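# Seat a loose steel cup on the empty fixture plug

## Task

Take any one of the loose steel cups and lower it over the plug of the fixture that has no cup, pushing it until it is fully seated. Do not disturb the cups already sitting on the other fixtures, and release the cup once it is in place.

## Robot and tools

Robot: two arms, left_arm and right_arm, each with six joints and a parallel gripper. In every row and every per-joint list the joint order is waist, shoulder, elbow, wrist pitch, wrist yaw, wrist roll. Follow this order only. Stated ranges in rad: waist -2.618 to 3.054, shoulder 0.000 to 3.142, elbow 0.000 to 3.142, wrist pitch -1.571 to 1.571, wrist yaw -1.571 to 1.571, wrist roll -2.094 to 2.094. A real end stop may sit up to 0.036 rad either side of these values.

Frame: all reported gripper poses share one scene frame. The origin is on the table surface midway between the arms, +x points out across the table, +z points up, and left_arm sits on the +y side. The arm names are not image sides. Positions are in metres and orientations are quaternions (w,x,y,z). The printed hand position can be wrong, more so when the arm reaches far. The fingers point along the gripper's +z axis and close along its y axis. The reported point lies between the finger pads, about 1 cm short of the tips.

Row format, shared by execute_actions and move: one flat list covers both arms, 14 numbers, each in [-1, 1]. The first 7 are for left_arm: six joint displacements, then the opening. The next 7 are the same for right_arm. Both arms must be filled even if only one moves. Joint numbers are scaled offsets, not poses. A value of 1.0 equals 1.202 rad for the waist, 1.258 for the shoulder, 1.238 for the elbow, 2.073 for wrist pitch, and 2.022 for wrist yaw and wrist roll. The opening is absolute: +1 is fully open and -1 is closed. Optionally add 12 stiffness scales from 0 to 1 (left's six joints, then right's six), for 26 numbers in total. Each scale multiplies that joint's position gain until you change it.

execute_actions(actions): a list of actions, run in order. Each action is a table of 0 to 15 rows, and each row lasts one 1/30 s step. An action always lasts 15 steps, so a short table repeats its last row. Joint offsets in every row are measured from the angles at the start of that action, not from the previous row. For the first action, this means the last angles reported in the scene. An empty list just returns state and images. If any action asks a joint to go more than 0.036 rad beyond its range, measured from the start of that action, that action is refused for both arms. If the first action fails this check, or any action is malformed, nothing in the call runs. A joint pushed beyond its real stop stops there, and the result says "joint sent to its limit". If that line is missing, the joint is not necessarily free to go further.

move(target, speed, blocking): target is one row as above. Its offsets are counted from the Joint positions in the latest result that lists them, so it is a destination relative to that reading. All joints follow paths that finish together, so grippers travel on curves. A path lasts between 0.5 and 10 s and is cut off at 10 s. speed is in rad/s for the joint with the longest way to go: 0.01 to 2, default 0.5. Moves do not avoid obstacles or the other arm, and the gripper tip moves fastest at long reach. Faster contact hits harder, and aiming further past a contact presses harder. The finger values are sent at the start. With blocking=false the call returns after 0.5 s while the motion continues. Check on it with wait(0). Until a result shows the move has ended, rows and new moves are refused, so call wait or stop first. The extra move: line reports the outcome (done, off_target, moving, held, fault), limits=held or limits=none, and each arm's joint furthest from target. To keep pressing as hard as before, command offsets that carry Joint positions to Joint targets.

wait(seconds): 0 to 10. The arms hold their last command, and the call returns early if a running move finishes. stop(): brakes a running move, which needs some room; the fingers keep moving. zoom_image(camera, region): camera is cam_high, cam_low, cam_left_wrist or cam_right_wrist. region is [x0, y0, x1, y1] in that image's pixels, with the origin at top-left, at most 504x504. Image sizes: cam_high and cam_low 504x504, the wrist cameras 616x616. finished_scene(scene): pass the current scene's number. It cannot be undone. Call it only once the cup is seated, released and stable.

Results: a state line gives each gripper's position and quaternion. Joint positions and Joint velocities list, per arm, the six joints (rad, rad/s) and then the pad gap (m; 0.094 when fully open). Joint targets shows what the joints are currently driven toward, which can drift. grip_measured is the finger opening on the command scale. Calls that run actions also list per-step joint readings, and HELD marks steps where an arm was held back. "joint command not followed" means the clearance check altered joint targets; the rest of the row still ran.

Motion rules: each step, a joint's target is kept within a lead of its measured angle: 0.202 waist, 0.258 shoulder, 0.238 elbow, 0.573 wrist pitch, 0.522 wrist yaw and roll. Targets are also scaled back if they would move the gripper more than 70 mm. Large moves therefore need several actions, and unfinished motion must be re-commanded. Arms can sag under zero offsets. To hold an arm, send offsets back to the wanted angles in the first call of a reply, then zeros, increasing the aim if a joint still falls short. The robot holds the last command while you are composing a reply.

Gripping: to hold, command about 0.03 below grip_measured; a smaller margin grips more lightly. Readings can be off by about 1 mm per gripper. Pad force tops out at about 50 to 62 N, and less on parts thinner than about 2 mm.

Avoid: knocking or placing anything off the table, arms striking or pressing each other, drops, slams and hard pushes. Brief tugs on held parts or pushes on loose objects can happen. Motor heat rises while holding loads. MOTOR HOT appears at 75 °C, the arm stops for 10 s at 90 °C, and at 100 °C it goes limp and falls. These stops appear as OVER-TEMPERATURE FAULT lines. A FAULT line can cut short waits, moves or actions.

Each tool is called after "Call:" in YAML: its name, and indented under it one key for each argument.

## Session

Call:
execute_actions:
  actions: []

Scene clock: 0.00 s.
left_arm: end_effector_position=(+0.3510, +0.3506, +0.1818) grip_measured=+1.000 end_effector_quat_wxyz=(+0.063, -0.511, +0.856, +0.048) | right_arm: end_effector_position=(+0.3295, -0.1778, +0.2375) grip_measured=+1.000 end_effector_quat_wxyz=(+0.391, +0.559, +0.655, +0.325)
Joint names: [waist, shoulder, elbow, wrist pitch, wrist yaw, wrist roll]
Joint positions: left_arm=[-0.014  1.878  1.868 -1.501 -0.148 -1.068  0.094] | right_arm=[ 0.893  1.409  1.118 -0.361  0.647  1.831  0.094]
Joint velocities: left_arm=[-0.002 -0.002 -0.002  0.037 -0.007 -0.066  0.   ] | right_arm=[ 0.002  0.007 -0.012 -0.022 -0.007 -0.007  0.   ]
Joint targets: left_arm=[-0.014 1.873 1.873 -1.502 -0.155 -1.069] | right_arm=[0.893 1.401 1.127 -0.368 0.657 1.826]
Joint stiffness scale: left_arm=[1. 1. 1. 1. 1. 1.] | right_arm=[1. 1. 1. 1. 1. 1.]

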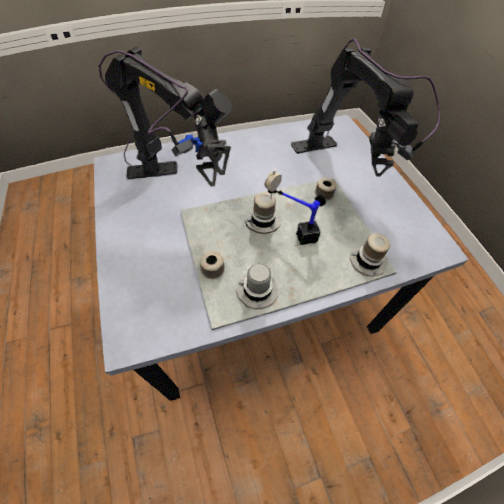

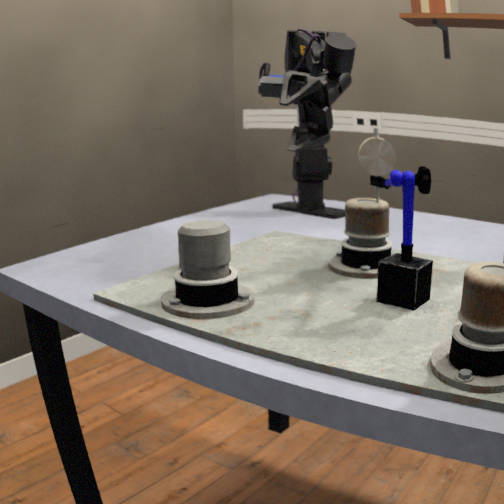

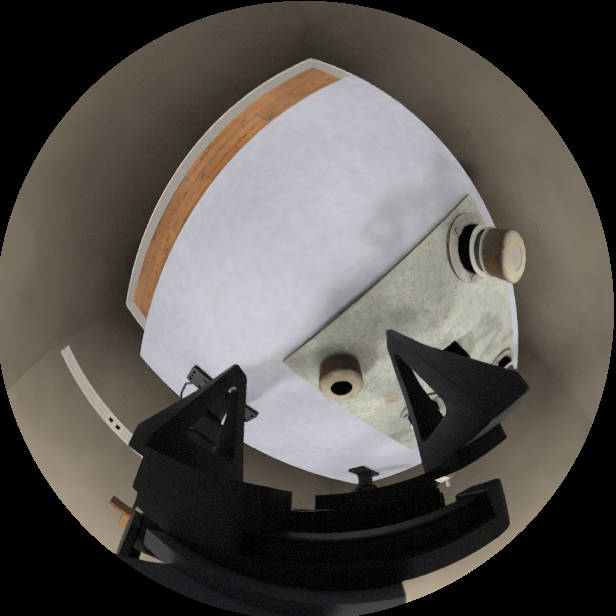

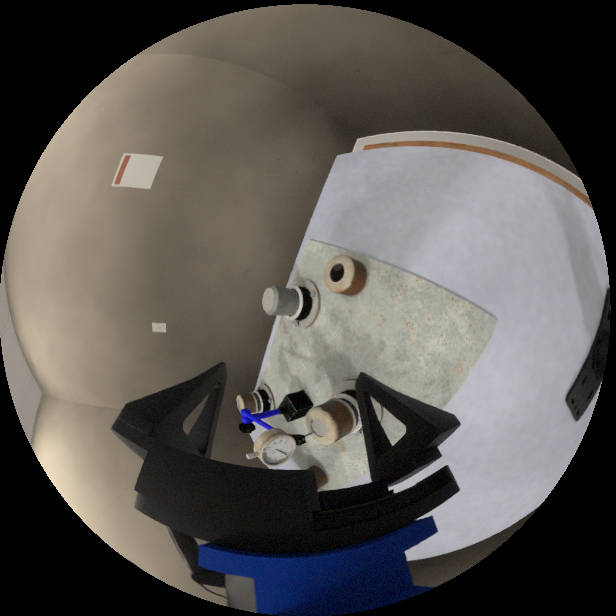

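Call:
zoom_image:
  camera: "cam_high"
  region: [170, 160, 410, 330]

Call:
zoom_image:
  camera: "cam_low"
  region: [140, 180, 504, 400]

Call:
zoom_image:
  camera: "cam_right_wrist"
  region: [220, 230, 420, 490]

Region (170, 160, 410, 330) of cam_high's 504x504 image, scaled by 2.100, with more detail than that image has; it fills the top 357 rows of this view, and the rest is white.

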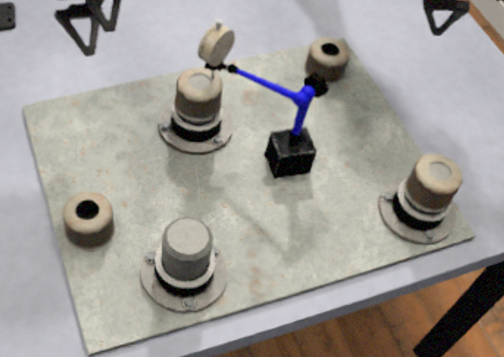

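Region (140, 180, 504, 400) of cam_low's 504x504 image, scaled by 1.385, with more detail than that image has; it fills the top 305 rows of this view, and the rest is white.

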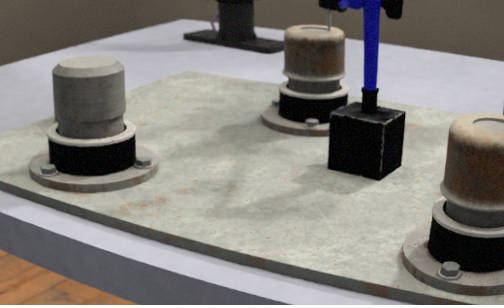

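Region (220, 230, 420, 490) of cam_right_wrist's 616x616 image, scaled by 1.938, with more detail than that image has; it fills the left 388 columns of this view, and the rest is white.

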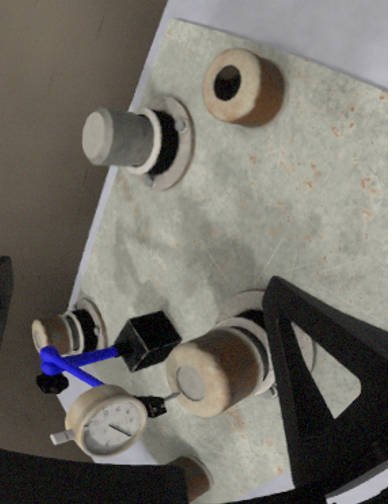

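Call:
zoom_image:
  camera: "cam_high"
  region: [90, 40, 270, 220]

Call:
zoom_image:
  camera: "cam_high"
  region: [270, 30, 450, 210]

Region (90, 40, 270, 220) of cam_high's 504x504 image, scaled by 2.800, with more detail than that image has.

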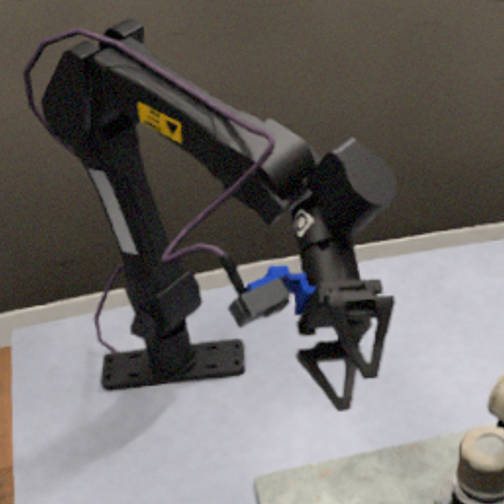

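Region (270, 30, 450, 210) of cam_high's 504x504 image, scaled by 2.800, with more detail than that image has.

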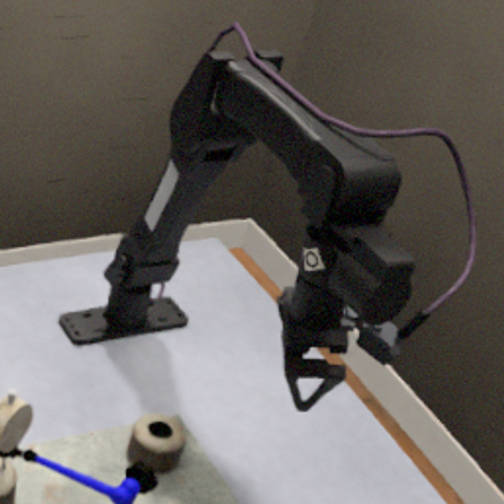

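Call:
move:
  target: [0, -0.42, -0.661, 0.242, 0.073, 0.528, 1, -0.4085, 0.0827, -0.2666, 0.2296, -0.32, -0.9055, 1]
  speed: 1.2

Scene clock: 122.50 s.
left_arm: end_effector_position=(+0.2724, +0.3258, +0.1175) grip_measured=+1.000 end_effector_quat_wxyz=(+0.123, -0.008, +0.992, +0.004) | right_arm: end_effector_position=(+0.3820, -0.2592, +0.1274) grip_measured=+1.000 end_effector_quat_wxyz=(+0.461, -0.111, +0.879, +0.056)
Joint names: [waist, shoulder, elbow, wrist pitch, wrist yaw, wrist roll]
Joint positions: left_arm=[-0.014  1.377  1.061 -1.007 -0.01  -0.01   0.094] | right_arm=[0.41  1.502 0.796 0.101 0.014 0.006 0.094]
Joint velocities: left_arm=[-0.012  0.027 -0.012 -0.022  0.007 -0.007  0.   ] | right_arm=[-0.017  0.002  0.002  0.007  0.007  0.007  0.   ]
Joint targets: left_arm=[-0.014 1.349 1.049 -0.999 -0.000 -0.000] | right_arm=[0.402 1.513 0.788 0.115 0.000 -0.000]
Joint stiffness scale: left_arm=[1. 1. 1. 1. 1. 1.] | right_arm=[1. 1. 1. 1. 1. 1.]
move: off_target (left_arm); limits=none; left_arm: farthest joint: the shoulder, 0.028 radians from its target (0.528 radians at the start); right_arm: farthest joint: the wrist pitch, 0.014 radians from its target (0.476 radians at the start)

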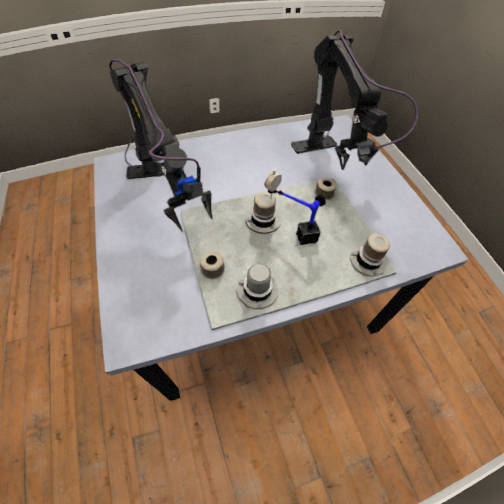

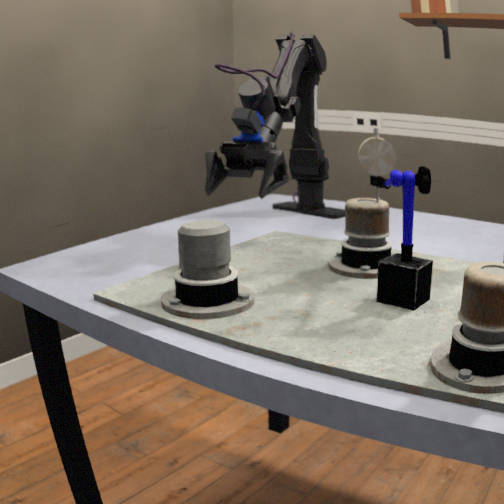

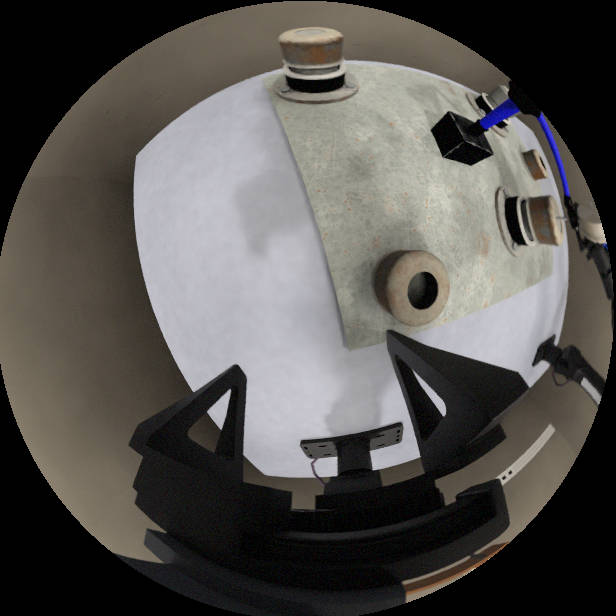

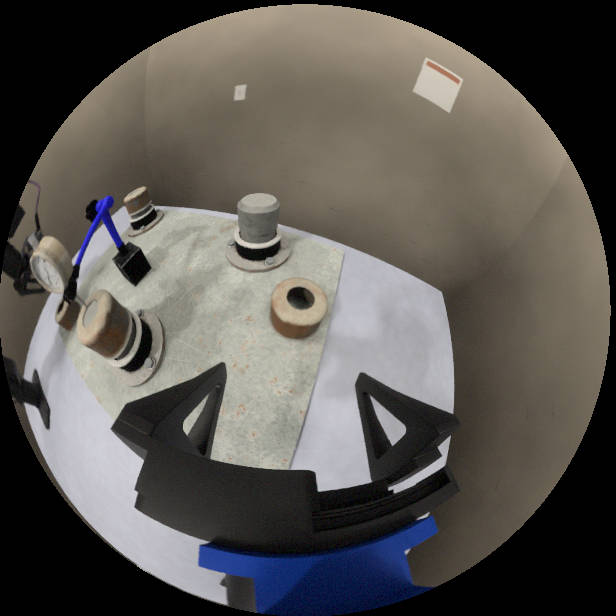

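Call:
zoom_image:
  camera: "cam_high"
  region: [140, 160, 300, 320]

Call:
zoom_image:
  camera: "cam_right_wrist"
  region: [190, 170, 410, 400]

Region (140, 160, 300, 320) of cam_high's 504x504 image, scaled by 3.150, with more detail than that image has.

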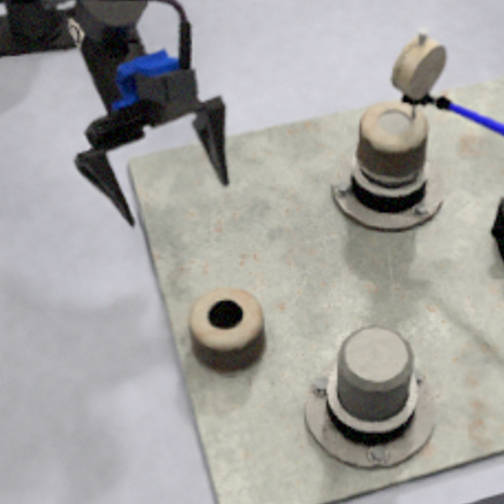

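Region (190, 170, 410, 400) of cam_right_wrist's 616x616 image, scaled by 2.191, with more detail than that image has; it fills the left 482 columns of this view, and the rest is white.

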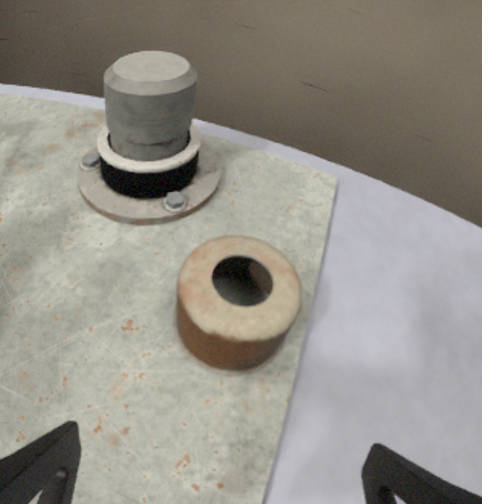

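Call:
move:
  target: [0, 0, 0, 0, 0, 0, 1, -0.0216, 0.3064, -0.0176, 0.2220, -0.0129, -0.006, 1]
  speed: 0.5

Scene clock: 184.77 s.
left_arm: end_effector_position=(+0.2725, +0.3258, +0.1175) grip_measured=+1.000 end_effector_quat_wxyz=(+0.123, -0.008, +0.992, +0.005) | right_arm: end_effector_position=(+0.4272, -0.2531, +0.0486) grip_measured=+1.000 end_effector_quat_wxyz=(+0.484, -0.107, +0.867, +0.059)
Joint names: [waist, shoulder, elbow, wrist pitch, wrist yaw, wrist roll]
Joint positions: left_arm=[-0.014  1.377  1.061 -1.007 -0.01  -0.01   0.094] | right_arm=[ 0.393  1.88   0.781  0.547  0.001 -0.     0.094]
Joint velocities: left_arm=[-0.022 -0.002  0.017 -0.081 -0.066 -0.022  0.   ] | right_arm=[-0.002  0.007 -0.002  0.022  0.037 -0.037  0.   ]
Joint targets: left_arm=[-0.014 1.377 1.061 -1.007 -0.010 -0.010] | right_arm=[0.384 1.887 0.774 0.561 -0.012 -0.006]
Joint stiffness scale: left_arm=[1. 1. 1. 1. 1. 1.] | right_arm=[1. 1. 1. 1. 1. 1.]
move: done; limits=none; left_arm: farthest joint: the waist, 0.000 radians from its target (0.000 radians at the start); right_arm: farthest joint: the wrist pitch, 0.015 radians from its target (0.461 radians at the start)

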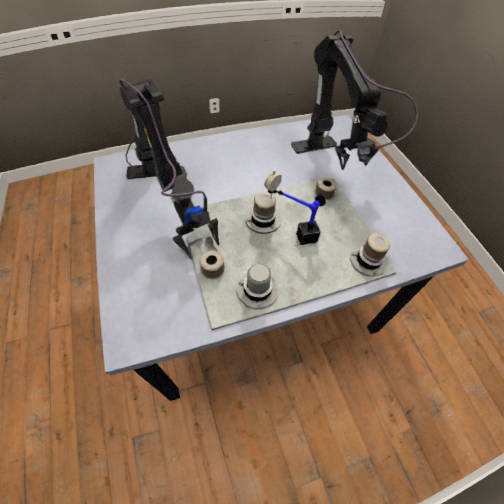

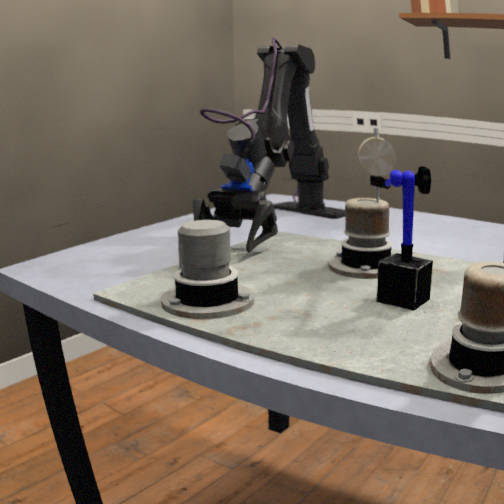

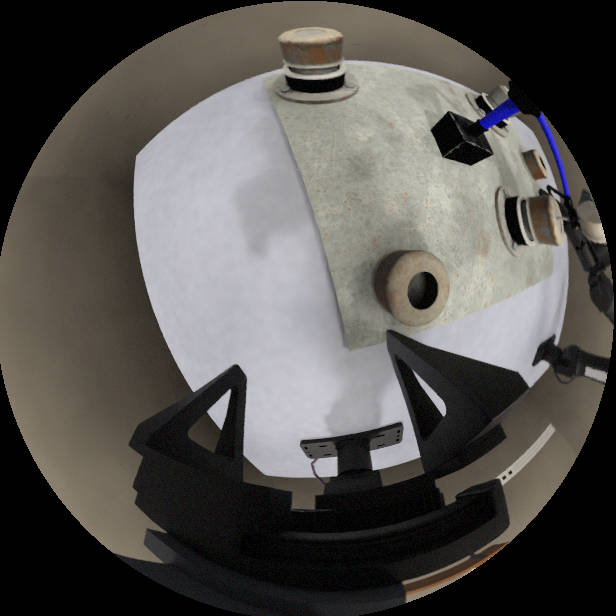

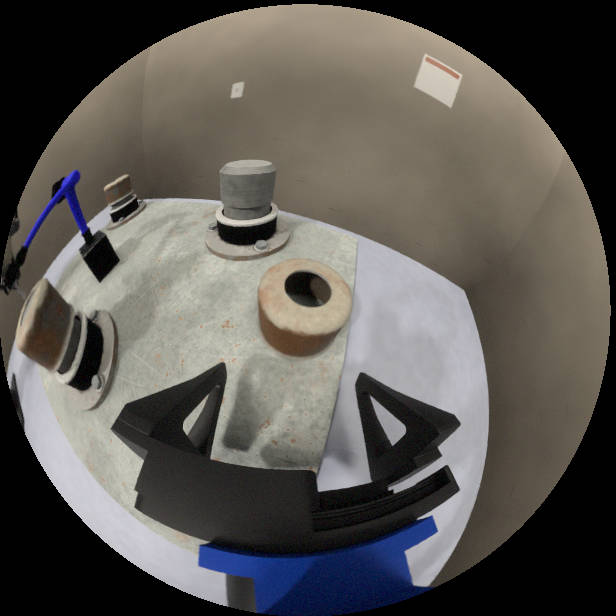

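Call:
zoom_image:
  camera: "cam_high"
  region: [160, 190, 290, 320]

Call:
zoom_image:
  camera: "cam_right_wrist"
  region: [180, 230, 420, 470]

Call:
zoom_image:
  camera: "cam_low"
  region: [150, 170, 320, 330]

Region (160, 190, 290, 320) of cam_high's 504x504 image, scaled by 3.877, with more detail than that image has.

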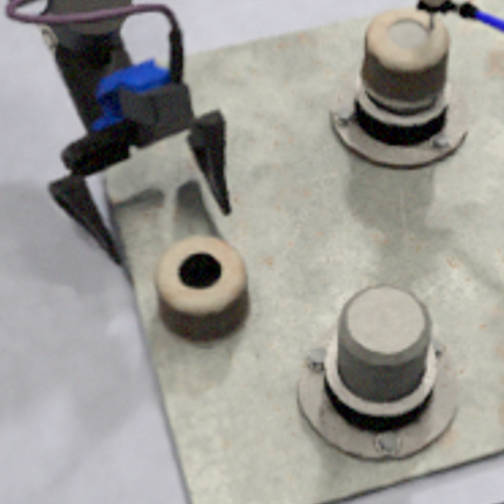

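Region (180, 230, 420, 470) of cam_right_wrist's 616x616 image, scaled by 2.100, with more detail than that image has.

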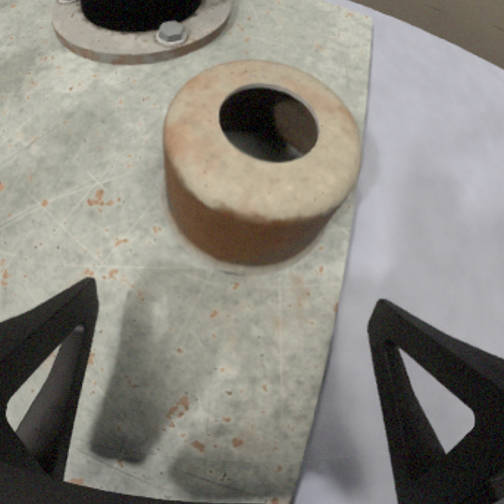

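Region (150, 170, 320, 330) of cam_low's 504x504 image, scaled by 2.965, with more detail than that image has; it fills the top 474 rows of this view, and the rest is white.

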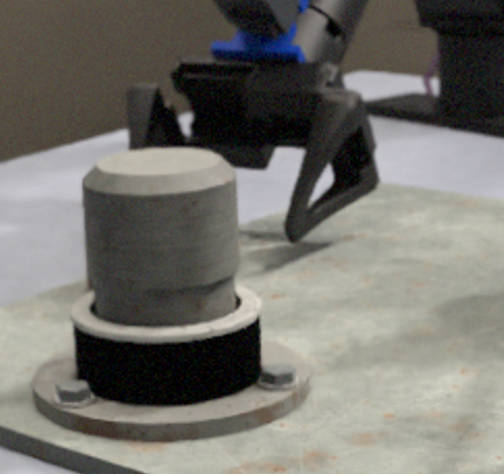

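Call:
move:
  target: [0, 0, 0, 0, 0, 0, 1, 0, 0.1604, 0.2440, -0.0542, 0, 0, 1]
  speed: 0.35

Scene clock: 230.47 s.
left_arm: end_effector_position=(+0.2725, +0.3258, +0.1175) grip_measured=+1.000 end_effector_quat_wxyz=(+0.123, -0.008, +0.992, +0.005) | right_arm: end_effector_position=(+0.4852, -0.2385, +0.0404) grip_measured=+1.000 end_effector_quat_wxyz=(+0.477, -0.108, +0.870, +0.059)
Joint names: [waist, shoulder, elbow, wrist pitch, wrist yaw, wrist roll]
Joint positions: left_arm=[-0.014  1.377  1.061 -1.007 -0.01  -0.01   0.094] | right_arm=[ 0.393  2.071  1.058  0.445  0.001 -0.     0.094]
Joint velocities: left_arm=[-0.002  0.007  0.002  0.037 -0.007  0.051  0.   ] | right_arm=[-0.012 -0.022  0.007  0.007 -0.007 -0.007  0.   ]
Joint targets: left_arm=[-0.014 1.377 1.061 -1.007 -0.010 -0.010] | right_arm=[0.393 2.082 1.084 0.434 0.001 -0.000]
Joint stiffness scale: left_arm=[1. 1. 1. 1. 1. 1.] | right_arm=[1. 1. 1. 1. 1. 1.]
move: off_target (right_arm); limits=none; left_arm: farthest joint: the waist, 0.000 radians from its target (0.000 radians at the start); right_arm: farthest joint: the elbow, 0.025 radians from its target (0.302 radians at the start)

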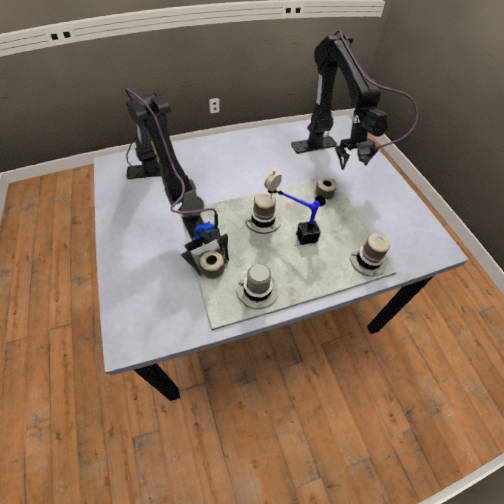

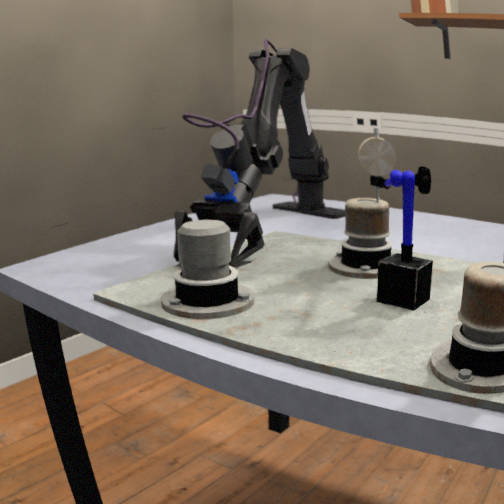

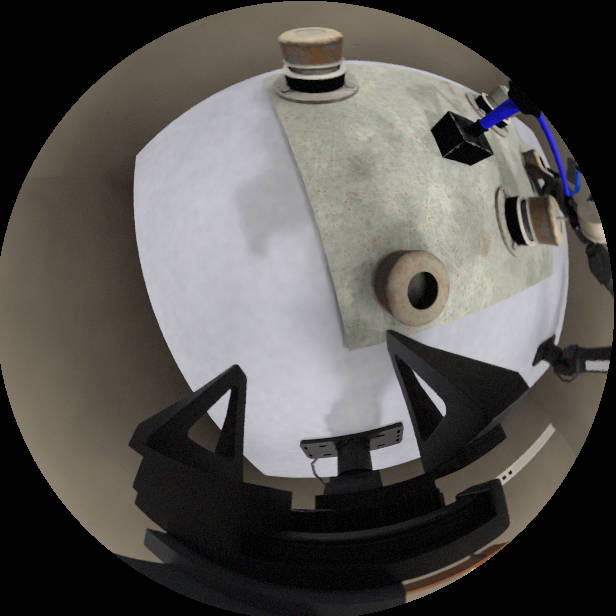

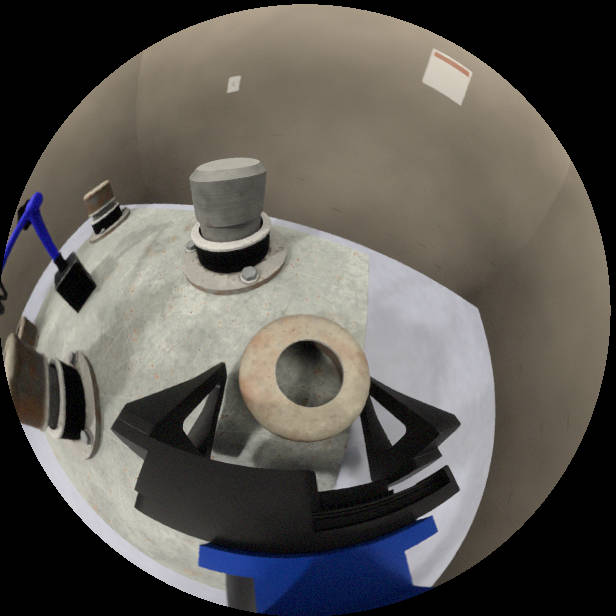

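Call:
zoom_image:
  camera: "cam_right_wrist"
  region: [180, 290, 430, 500]

Call:
zoom_image:
  camera: "cam_high"
  region: [170, 210, 270, 310]

Call:
zoom_image:
  camera: "cam_low"
  region: [150, 170, 320, 330]

Region (180, 290, 430, 500) of cam_right_wrist's 616x616 image, scaled by 2.016, with more detail than that image has; it fills the top 423 rows of this view, and the rest is white.

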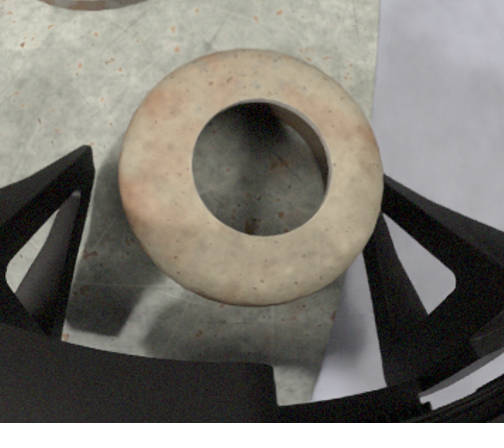

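Region (170, 210, 270, 310) of cam_high's 504x504 image, scaled by 5.040, with more detail than that image has.

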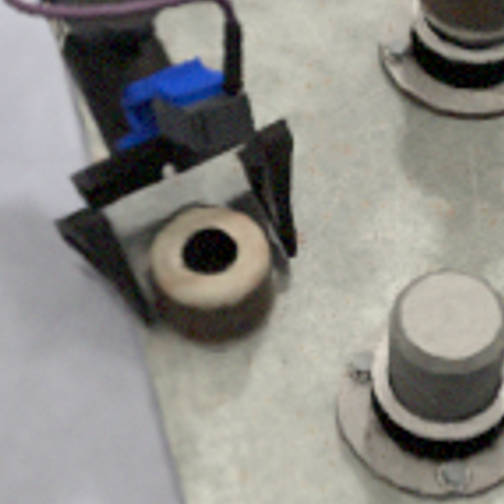

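Region (150, 170, 320, 330) of cam_low's 504x504 image, scaled by 2.965, with more detail than that image has; it fills the top 474 rows of this view, and the rest is white.

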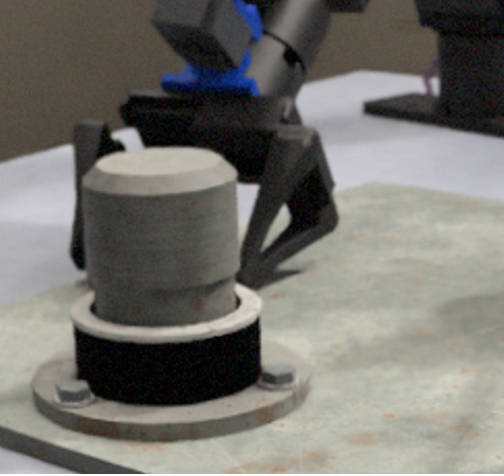

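Call:
move:
  target: [0, 0, 0, 0, 0, 0, 1, -0.015, 0, 0.0444, 0, 0, 0, 1]
  speed: 0.15

Scene clock: 263.43 s.
left_arm: end_effector_position=(+0.2725, +0.3258, +0.1175) grip_measured=+1.000 end_effector_quat_wxyz=(+0.123, -0.008, +0.992, +0.005) | right_arm: end_effector_position=(+0.4955, -0.2417, +0.0523) grip_measured=+1.000 end_effector_quat_wxyz=(+0.490, -0.102, +0.864, +0.058)
Joint names: [waist, shoulder, elbow, wrist pitch, wrist yaw, wrist roll]
Joint positions: left_arm=[-0.014  1.377  1.061 -1.007 -0.01  -0.01   0.094] | right_arm=[ 0.382  2.071  1.089  0.444  0.001 -0.     0.094]
Joint velocities: left_arm=[-0.002 -0.012  0.002  0.081 -0.007 -0.022  0.   ] | right_arm=[-0.002 -0.002 -0.007 -0.022  0.051 -0.007  0.   ]
Joint targets: left_arm=[-0.014 1.377 1.061 -1.007 -0.010 -0.010] | right_arm=[0.375 2.071 1.112 0.445 0.001 -0.000]
Joint stiffness scale: left_arm=[1. 1. 1. 1. 1. 1.] | right_arm=[1. 1. 1. 1. 1. 1.]
move: off_target (right_arm); limits=none; left_arm: farthest joint: the waist, 0.000 radians from its target (0.000 radians at the start); right_arm: farthest joint: the elbow, 0.024 radians from its target (0.055 radians at the start)

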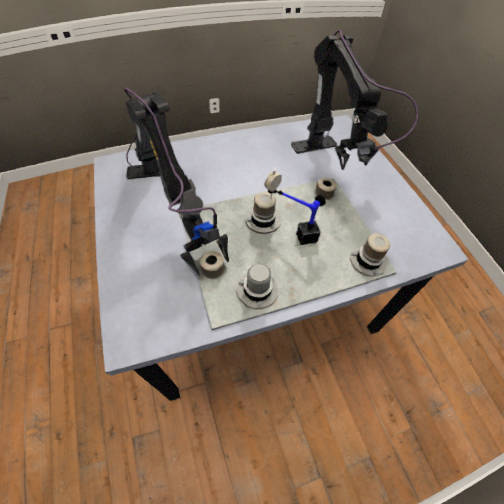

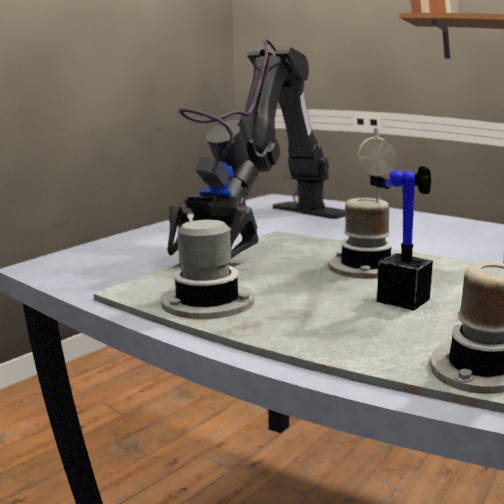

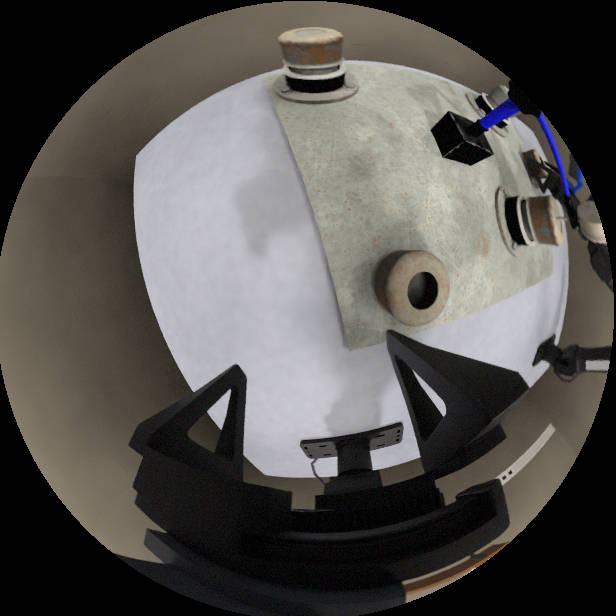

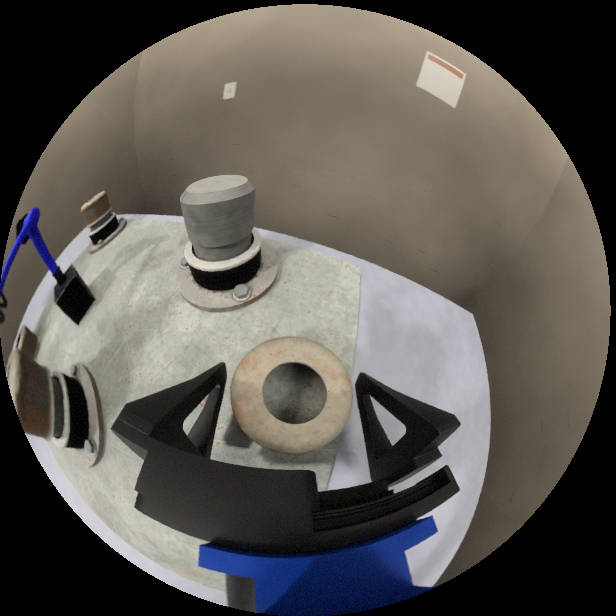

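Call:
zoom_image:
  camera: "cam_right_wrist"
  region: [180, 290, 430, 500]

Call:
zoom_image:
  camera: "cam_high"
  region: [170, 210, 270, 310]

Region (180, 290, 430, 500) of cam_right_wrist's 616x616 image, scaled by 2.016, with more detail than that image has; it fills the top 423 rows of this view, and the rest is white.

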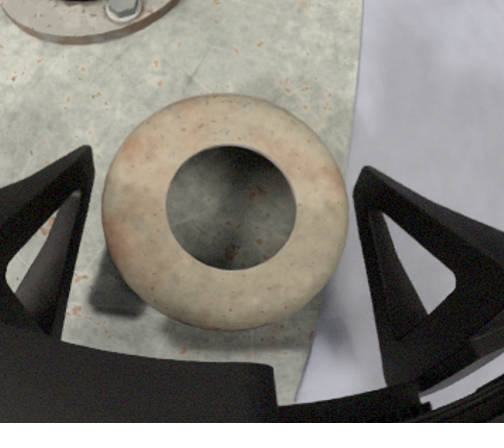

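Region (170, 210, 270, 310) of cam_high's 504x504 image, scaled by 5.040, with more detail than that image has.

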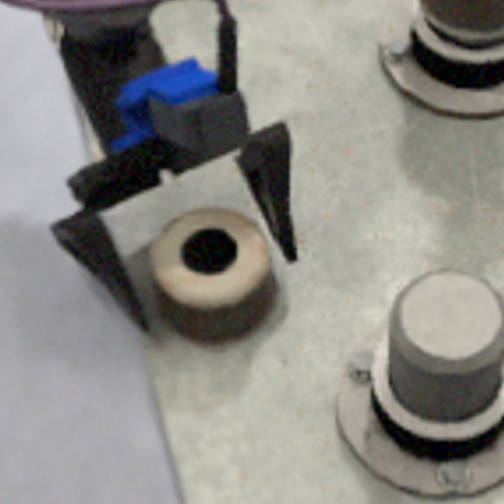

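Call:
execute_actions:
  actions:
    - [[0,0,0,0,0,0,1,0,0,0.0065,0,0,0,0.95],[0,0,0,0,0,0,1,0,0,0.0065,0,0,0,0.9],[0,0,0,0,0,0,1,0,0,0.0065,0,0,0,0.85],[0,0,0,0,0,0,1,0,0,0.0065,0,0,0,0.8],[0,0,0,0,0,0,1,0,0,0.0065,0,0,0,0.76],[0,0,0,0,0,0,1,0,0,0.0065,0,0,0,0.72],[0,0,0,0,0,0,1,0,0,0.0065,0,0,0,0.69],[0,0,0,0,0,0,1,0,0,0.0065,0,0,0,0.66],[0,0,0,0,0,0,1,0,0,0.0065,0,0,0,0.64],[0,0,0,0,0,0,1,0,0,0.0065,0,0,0,0.62],[0,0,0,0,0,0,1,0,0,0.0065,0,0,0,0.60],[0,0,0,0,0,0,1,0,0,0.0065,0,0,0,0.58],[0,0,0,0,0,0,1,0,0,0.0065,0,0,0,0.56],[0,0,0,0,0,0,1,0,0,0.0065,0,0,0,0.54],[0,0,0,0,0,0,1,0,0,0.0065,0,0,0,0.52]]
    - [[0,0,0,0,0,0,1,0,0,0.0065,0,0,0,0.51],[0,0,0,0,0,0,1,0,0,0.0065,0,0,0,0.50],[0,0,0,0,0,0,1,0,0,0.0065,0,0,0,0.49],[0,0,0,0,0,0,1,0,0,0.0065,0,0,0,0.48]]

Scene clock: 279.70 s.
left_arm: end_effector_position=(+0.2725, +0.3258, +0.1175) grip_measured=+1.000 end_effector_quat_wxyz=(+0.123, -0.008, +0.992, +0.005) | right_arm: end_effector_position=(+0.4954, -0.2415, +0.0523) grip_measured=+0.489 end_effector_quat_wxyz=(+0.490, -0.103, +0.864, +0.058)
Joint names: [waist, shoulder, elbow, wrist pitch, wrist yaw, wrist roll]
Joint positions: left_arm=[-0.014  1.377  1.061 -1.007 -0.01  -0.01   0.094] | right_arm=[ 0.382  2.071  1.089  0.444  0.    -0.     0.07 ]
Joint velocities: left_arm=[ 0.002  0.007  0.012 -0.081  0.007 -0.007  0.   ] | right_arm=[-0.002 -0.002  0.012  0.051  0.051  0.007  0.001]
Joint targets: left_arm=[-0.014 1.377 1.061 -1.007 -0.010 -0.010] | right_arm=[0.382 2.071 1.097 0.444 0.000 -0.000]
Joint stiffness scale: left_arm=[1. 1. 1. 1. 1. 1.] | right_arm=[1. 1. 1. 1. 1. 1.]
Step readings (joint positions; steps 1 to 15: 1st action; 16 to 30: 2nd action):
0: left_arm=[-0.014 1.377 1.061 -1.007 -0.010 -0.010] | right_arm=[0.382 2.071 1.089 0.444 0.001 -0.000]
1: left_arm=[-0.014 1.377 1.061 -1.007 -0.010 -0.010] | right_arm=[0.382 2.071 1.089 0.444 0.001 -0.000]
2: left_arm=[-0.014 1.377 1.061 -1.007 -0.010 -0.010] | right_arm=[0.382 2.071 1.089 0.444 0.001 -0.000]
4: left_arm=[-0.014 1.377 1.061 -1.007 -0.010 -0.010] | right_arm=[0.382 2.071 1.089 0.444 0.001 -0.000]
8: left_arm=[-0.014 1.377 1.061 -1.007 -0.010 -0.010] | right_arm=[0.382 2.071 1.089 0.444 0.001 -0.000]
15: left_arm=[-0.014 1.377 1.061 -1.007 -0.010 -0.010] | right_arm=[0.382 2.071 1.089 0.444 0.001 -0.000]
16: left_arm=[-0.014 1.377 1.061 -1.007 -0.010 -0.010] | right_arm=[0.382 2.071 1.089 0.444 0.000 -0.000]
17: left_arm=[-0.014 1.377 1.061 -1.007 -0.010 -0.010] | right_arm=[0.382 2.071 1.089 0.444 0.000 -0.000]
19: left_arm=[-0.014 1.377 1.061 -1.007 -0.010 -0.010] | right_arm=[0.382 2.071 1.089 0.444 0.000 -0.000]
23: left_arm=[-0.014 1.377 1.061 -1.007 -0.010 -0.010] | right_arm=[0.382 2.071 1.089 0.444 0.000 -0.000]
30: Joint positions above

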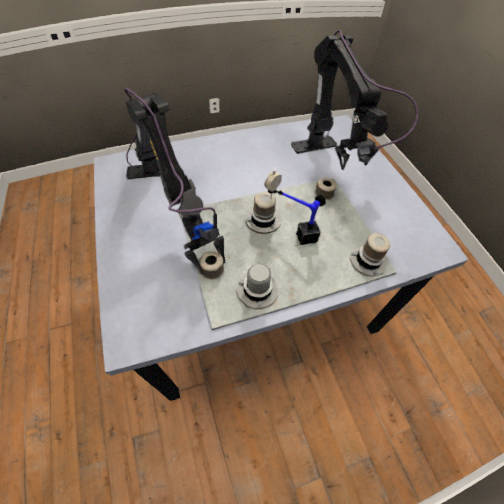

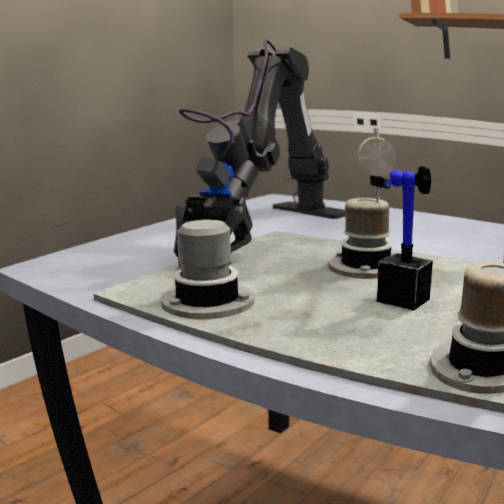

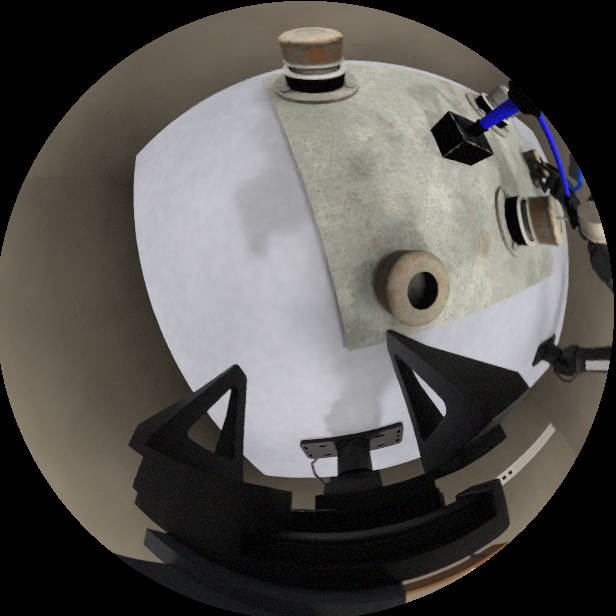

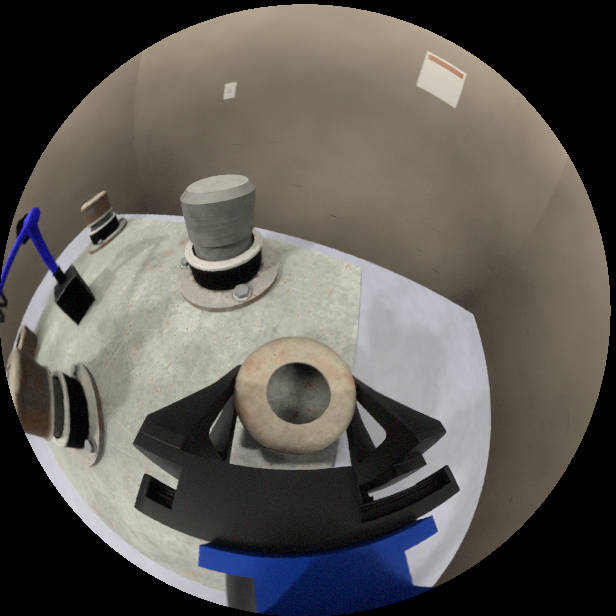

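Call:
execute_actions:
  actions:
    - [[0,0,0,0,0,0,1,0,0,0.0065,0,0,0,0.475],[0,0,0,0,0,0,1,0,0,0.0065,0,0,0,0.47],[0,0,0,0,0,0,1,0,0,0.0065,0,0,0,0.465],[0,0,0,0,0,0,1,0,0,0.0065,0,0,0,0.46],[0,0,0,0,0,0,1,0,0,0.0065,0,0,0,0.455]]

Scene clock: 283.43 s.
left_arm: end_effector_position=(+0.2725, +0.3258, +0.1175) grip_measured=+1.000 end_effector_quat_wxyz=(+0.123, -0.008, +0.992, +0.005) | right_arm: end_effector_position=(+0.4954, -0.2415, +0.0523) grip_measured=+0.473 end_effector_quat_wxyz=(+0.490, -0.103, +0.864, +0.058)
Joint names: [waist, shoulder, elbow, wrist pitch, wrist yaw, wrist roll]
Joint positions: left_arm=[-0.014  1.377  1.061 -1.007 -0.01  -0.01   0.094] | right_arm=[ 0.382  2.071  1.089  0.444  0.    -0.     0.069]
Joint velocities: left_arm=[ 0.002 -0.012 -0.007  0.051  0.037 -0.007  0.   ] | right_arm=[-0.002 -0.007 -0.012 -0.037  0.007 -0.007  0.   ]
Joint targets: left_arm=[-0.014 1.377 1.061 -1.007 -0.010 -0.010] | right_arm=[0.382 2.071 1.097 0.444 0.000 -0.000]
Joint stiffness scale: left_arm=[1. 1. 1. 1. 1. 1.] | right_arm=[1. 1. 1. 1. 1. 1.]
Step readings (joint positions):
0: left_arm=[-0.014 1.377 1.061 -1.007 -0.010 -0.010] | right_arm=[0.382 2.071 1.089 0.444 0.000 -0.000]
1: left_arm=[-0.014 1.377 1.061 -1.007 -0.010 -0.010] | right_arm=[0.382 2.071 1.089 0.444 0.000 -0.000]
2: left_arm=[-0.014 1.377 1.061 -1.007 -0.010 -0.010] | right_arm=[0.382 2.071 1.089 0.444 0.000 -0.000]
4: left_arm=[-0.014 1.377 1.061 -1.007 -0.010 -0.010] | right_arm=[0.382 2.071 1.089 0.444 0.000 -0.000]
8: left_arm=[-0.014 1.377 1.061 -1.007 -0.010 -0.010] | right_arm=[0.382 2.071 1.089 0.444 0.000 -0.000]
15: Joint positions above

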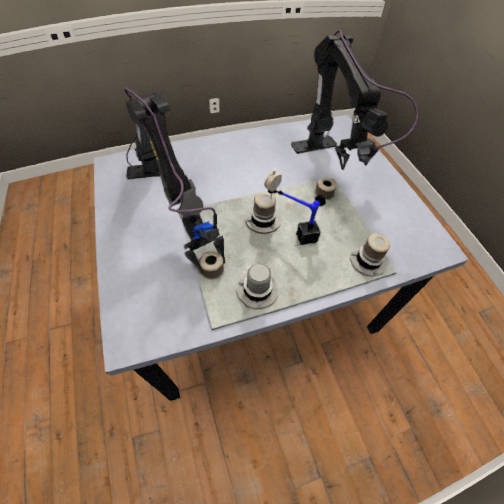

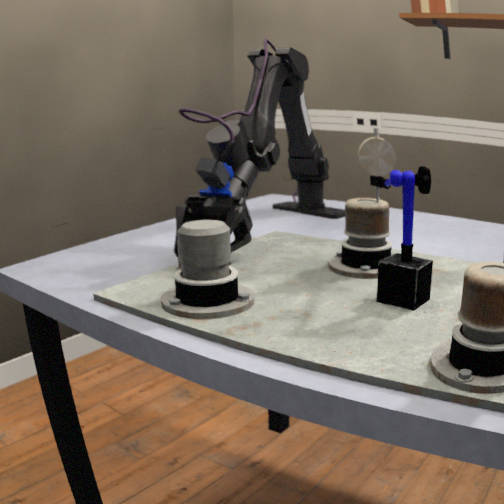

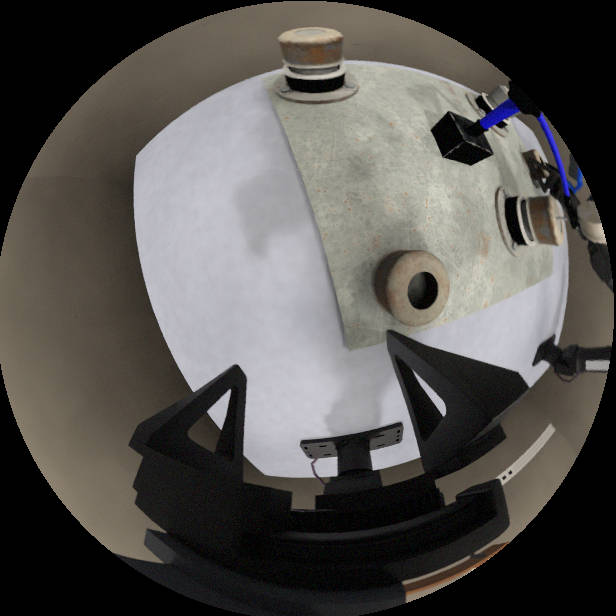

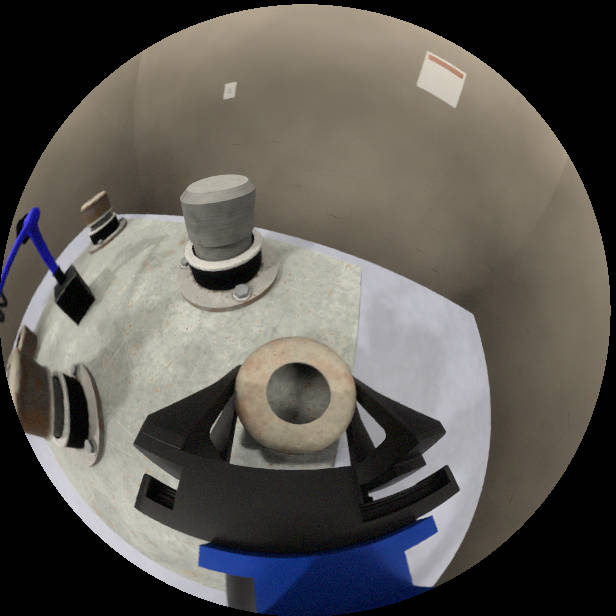

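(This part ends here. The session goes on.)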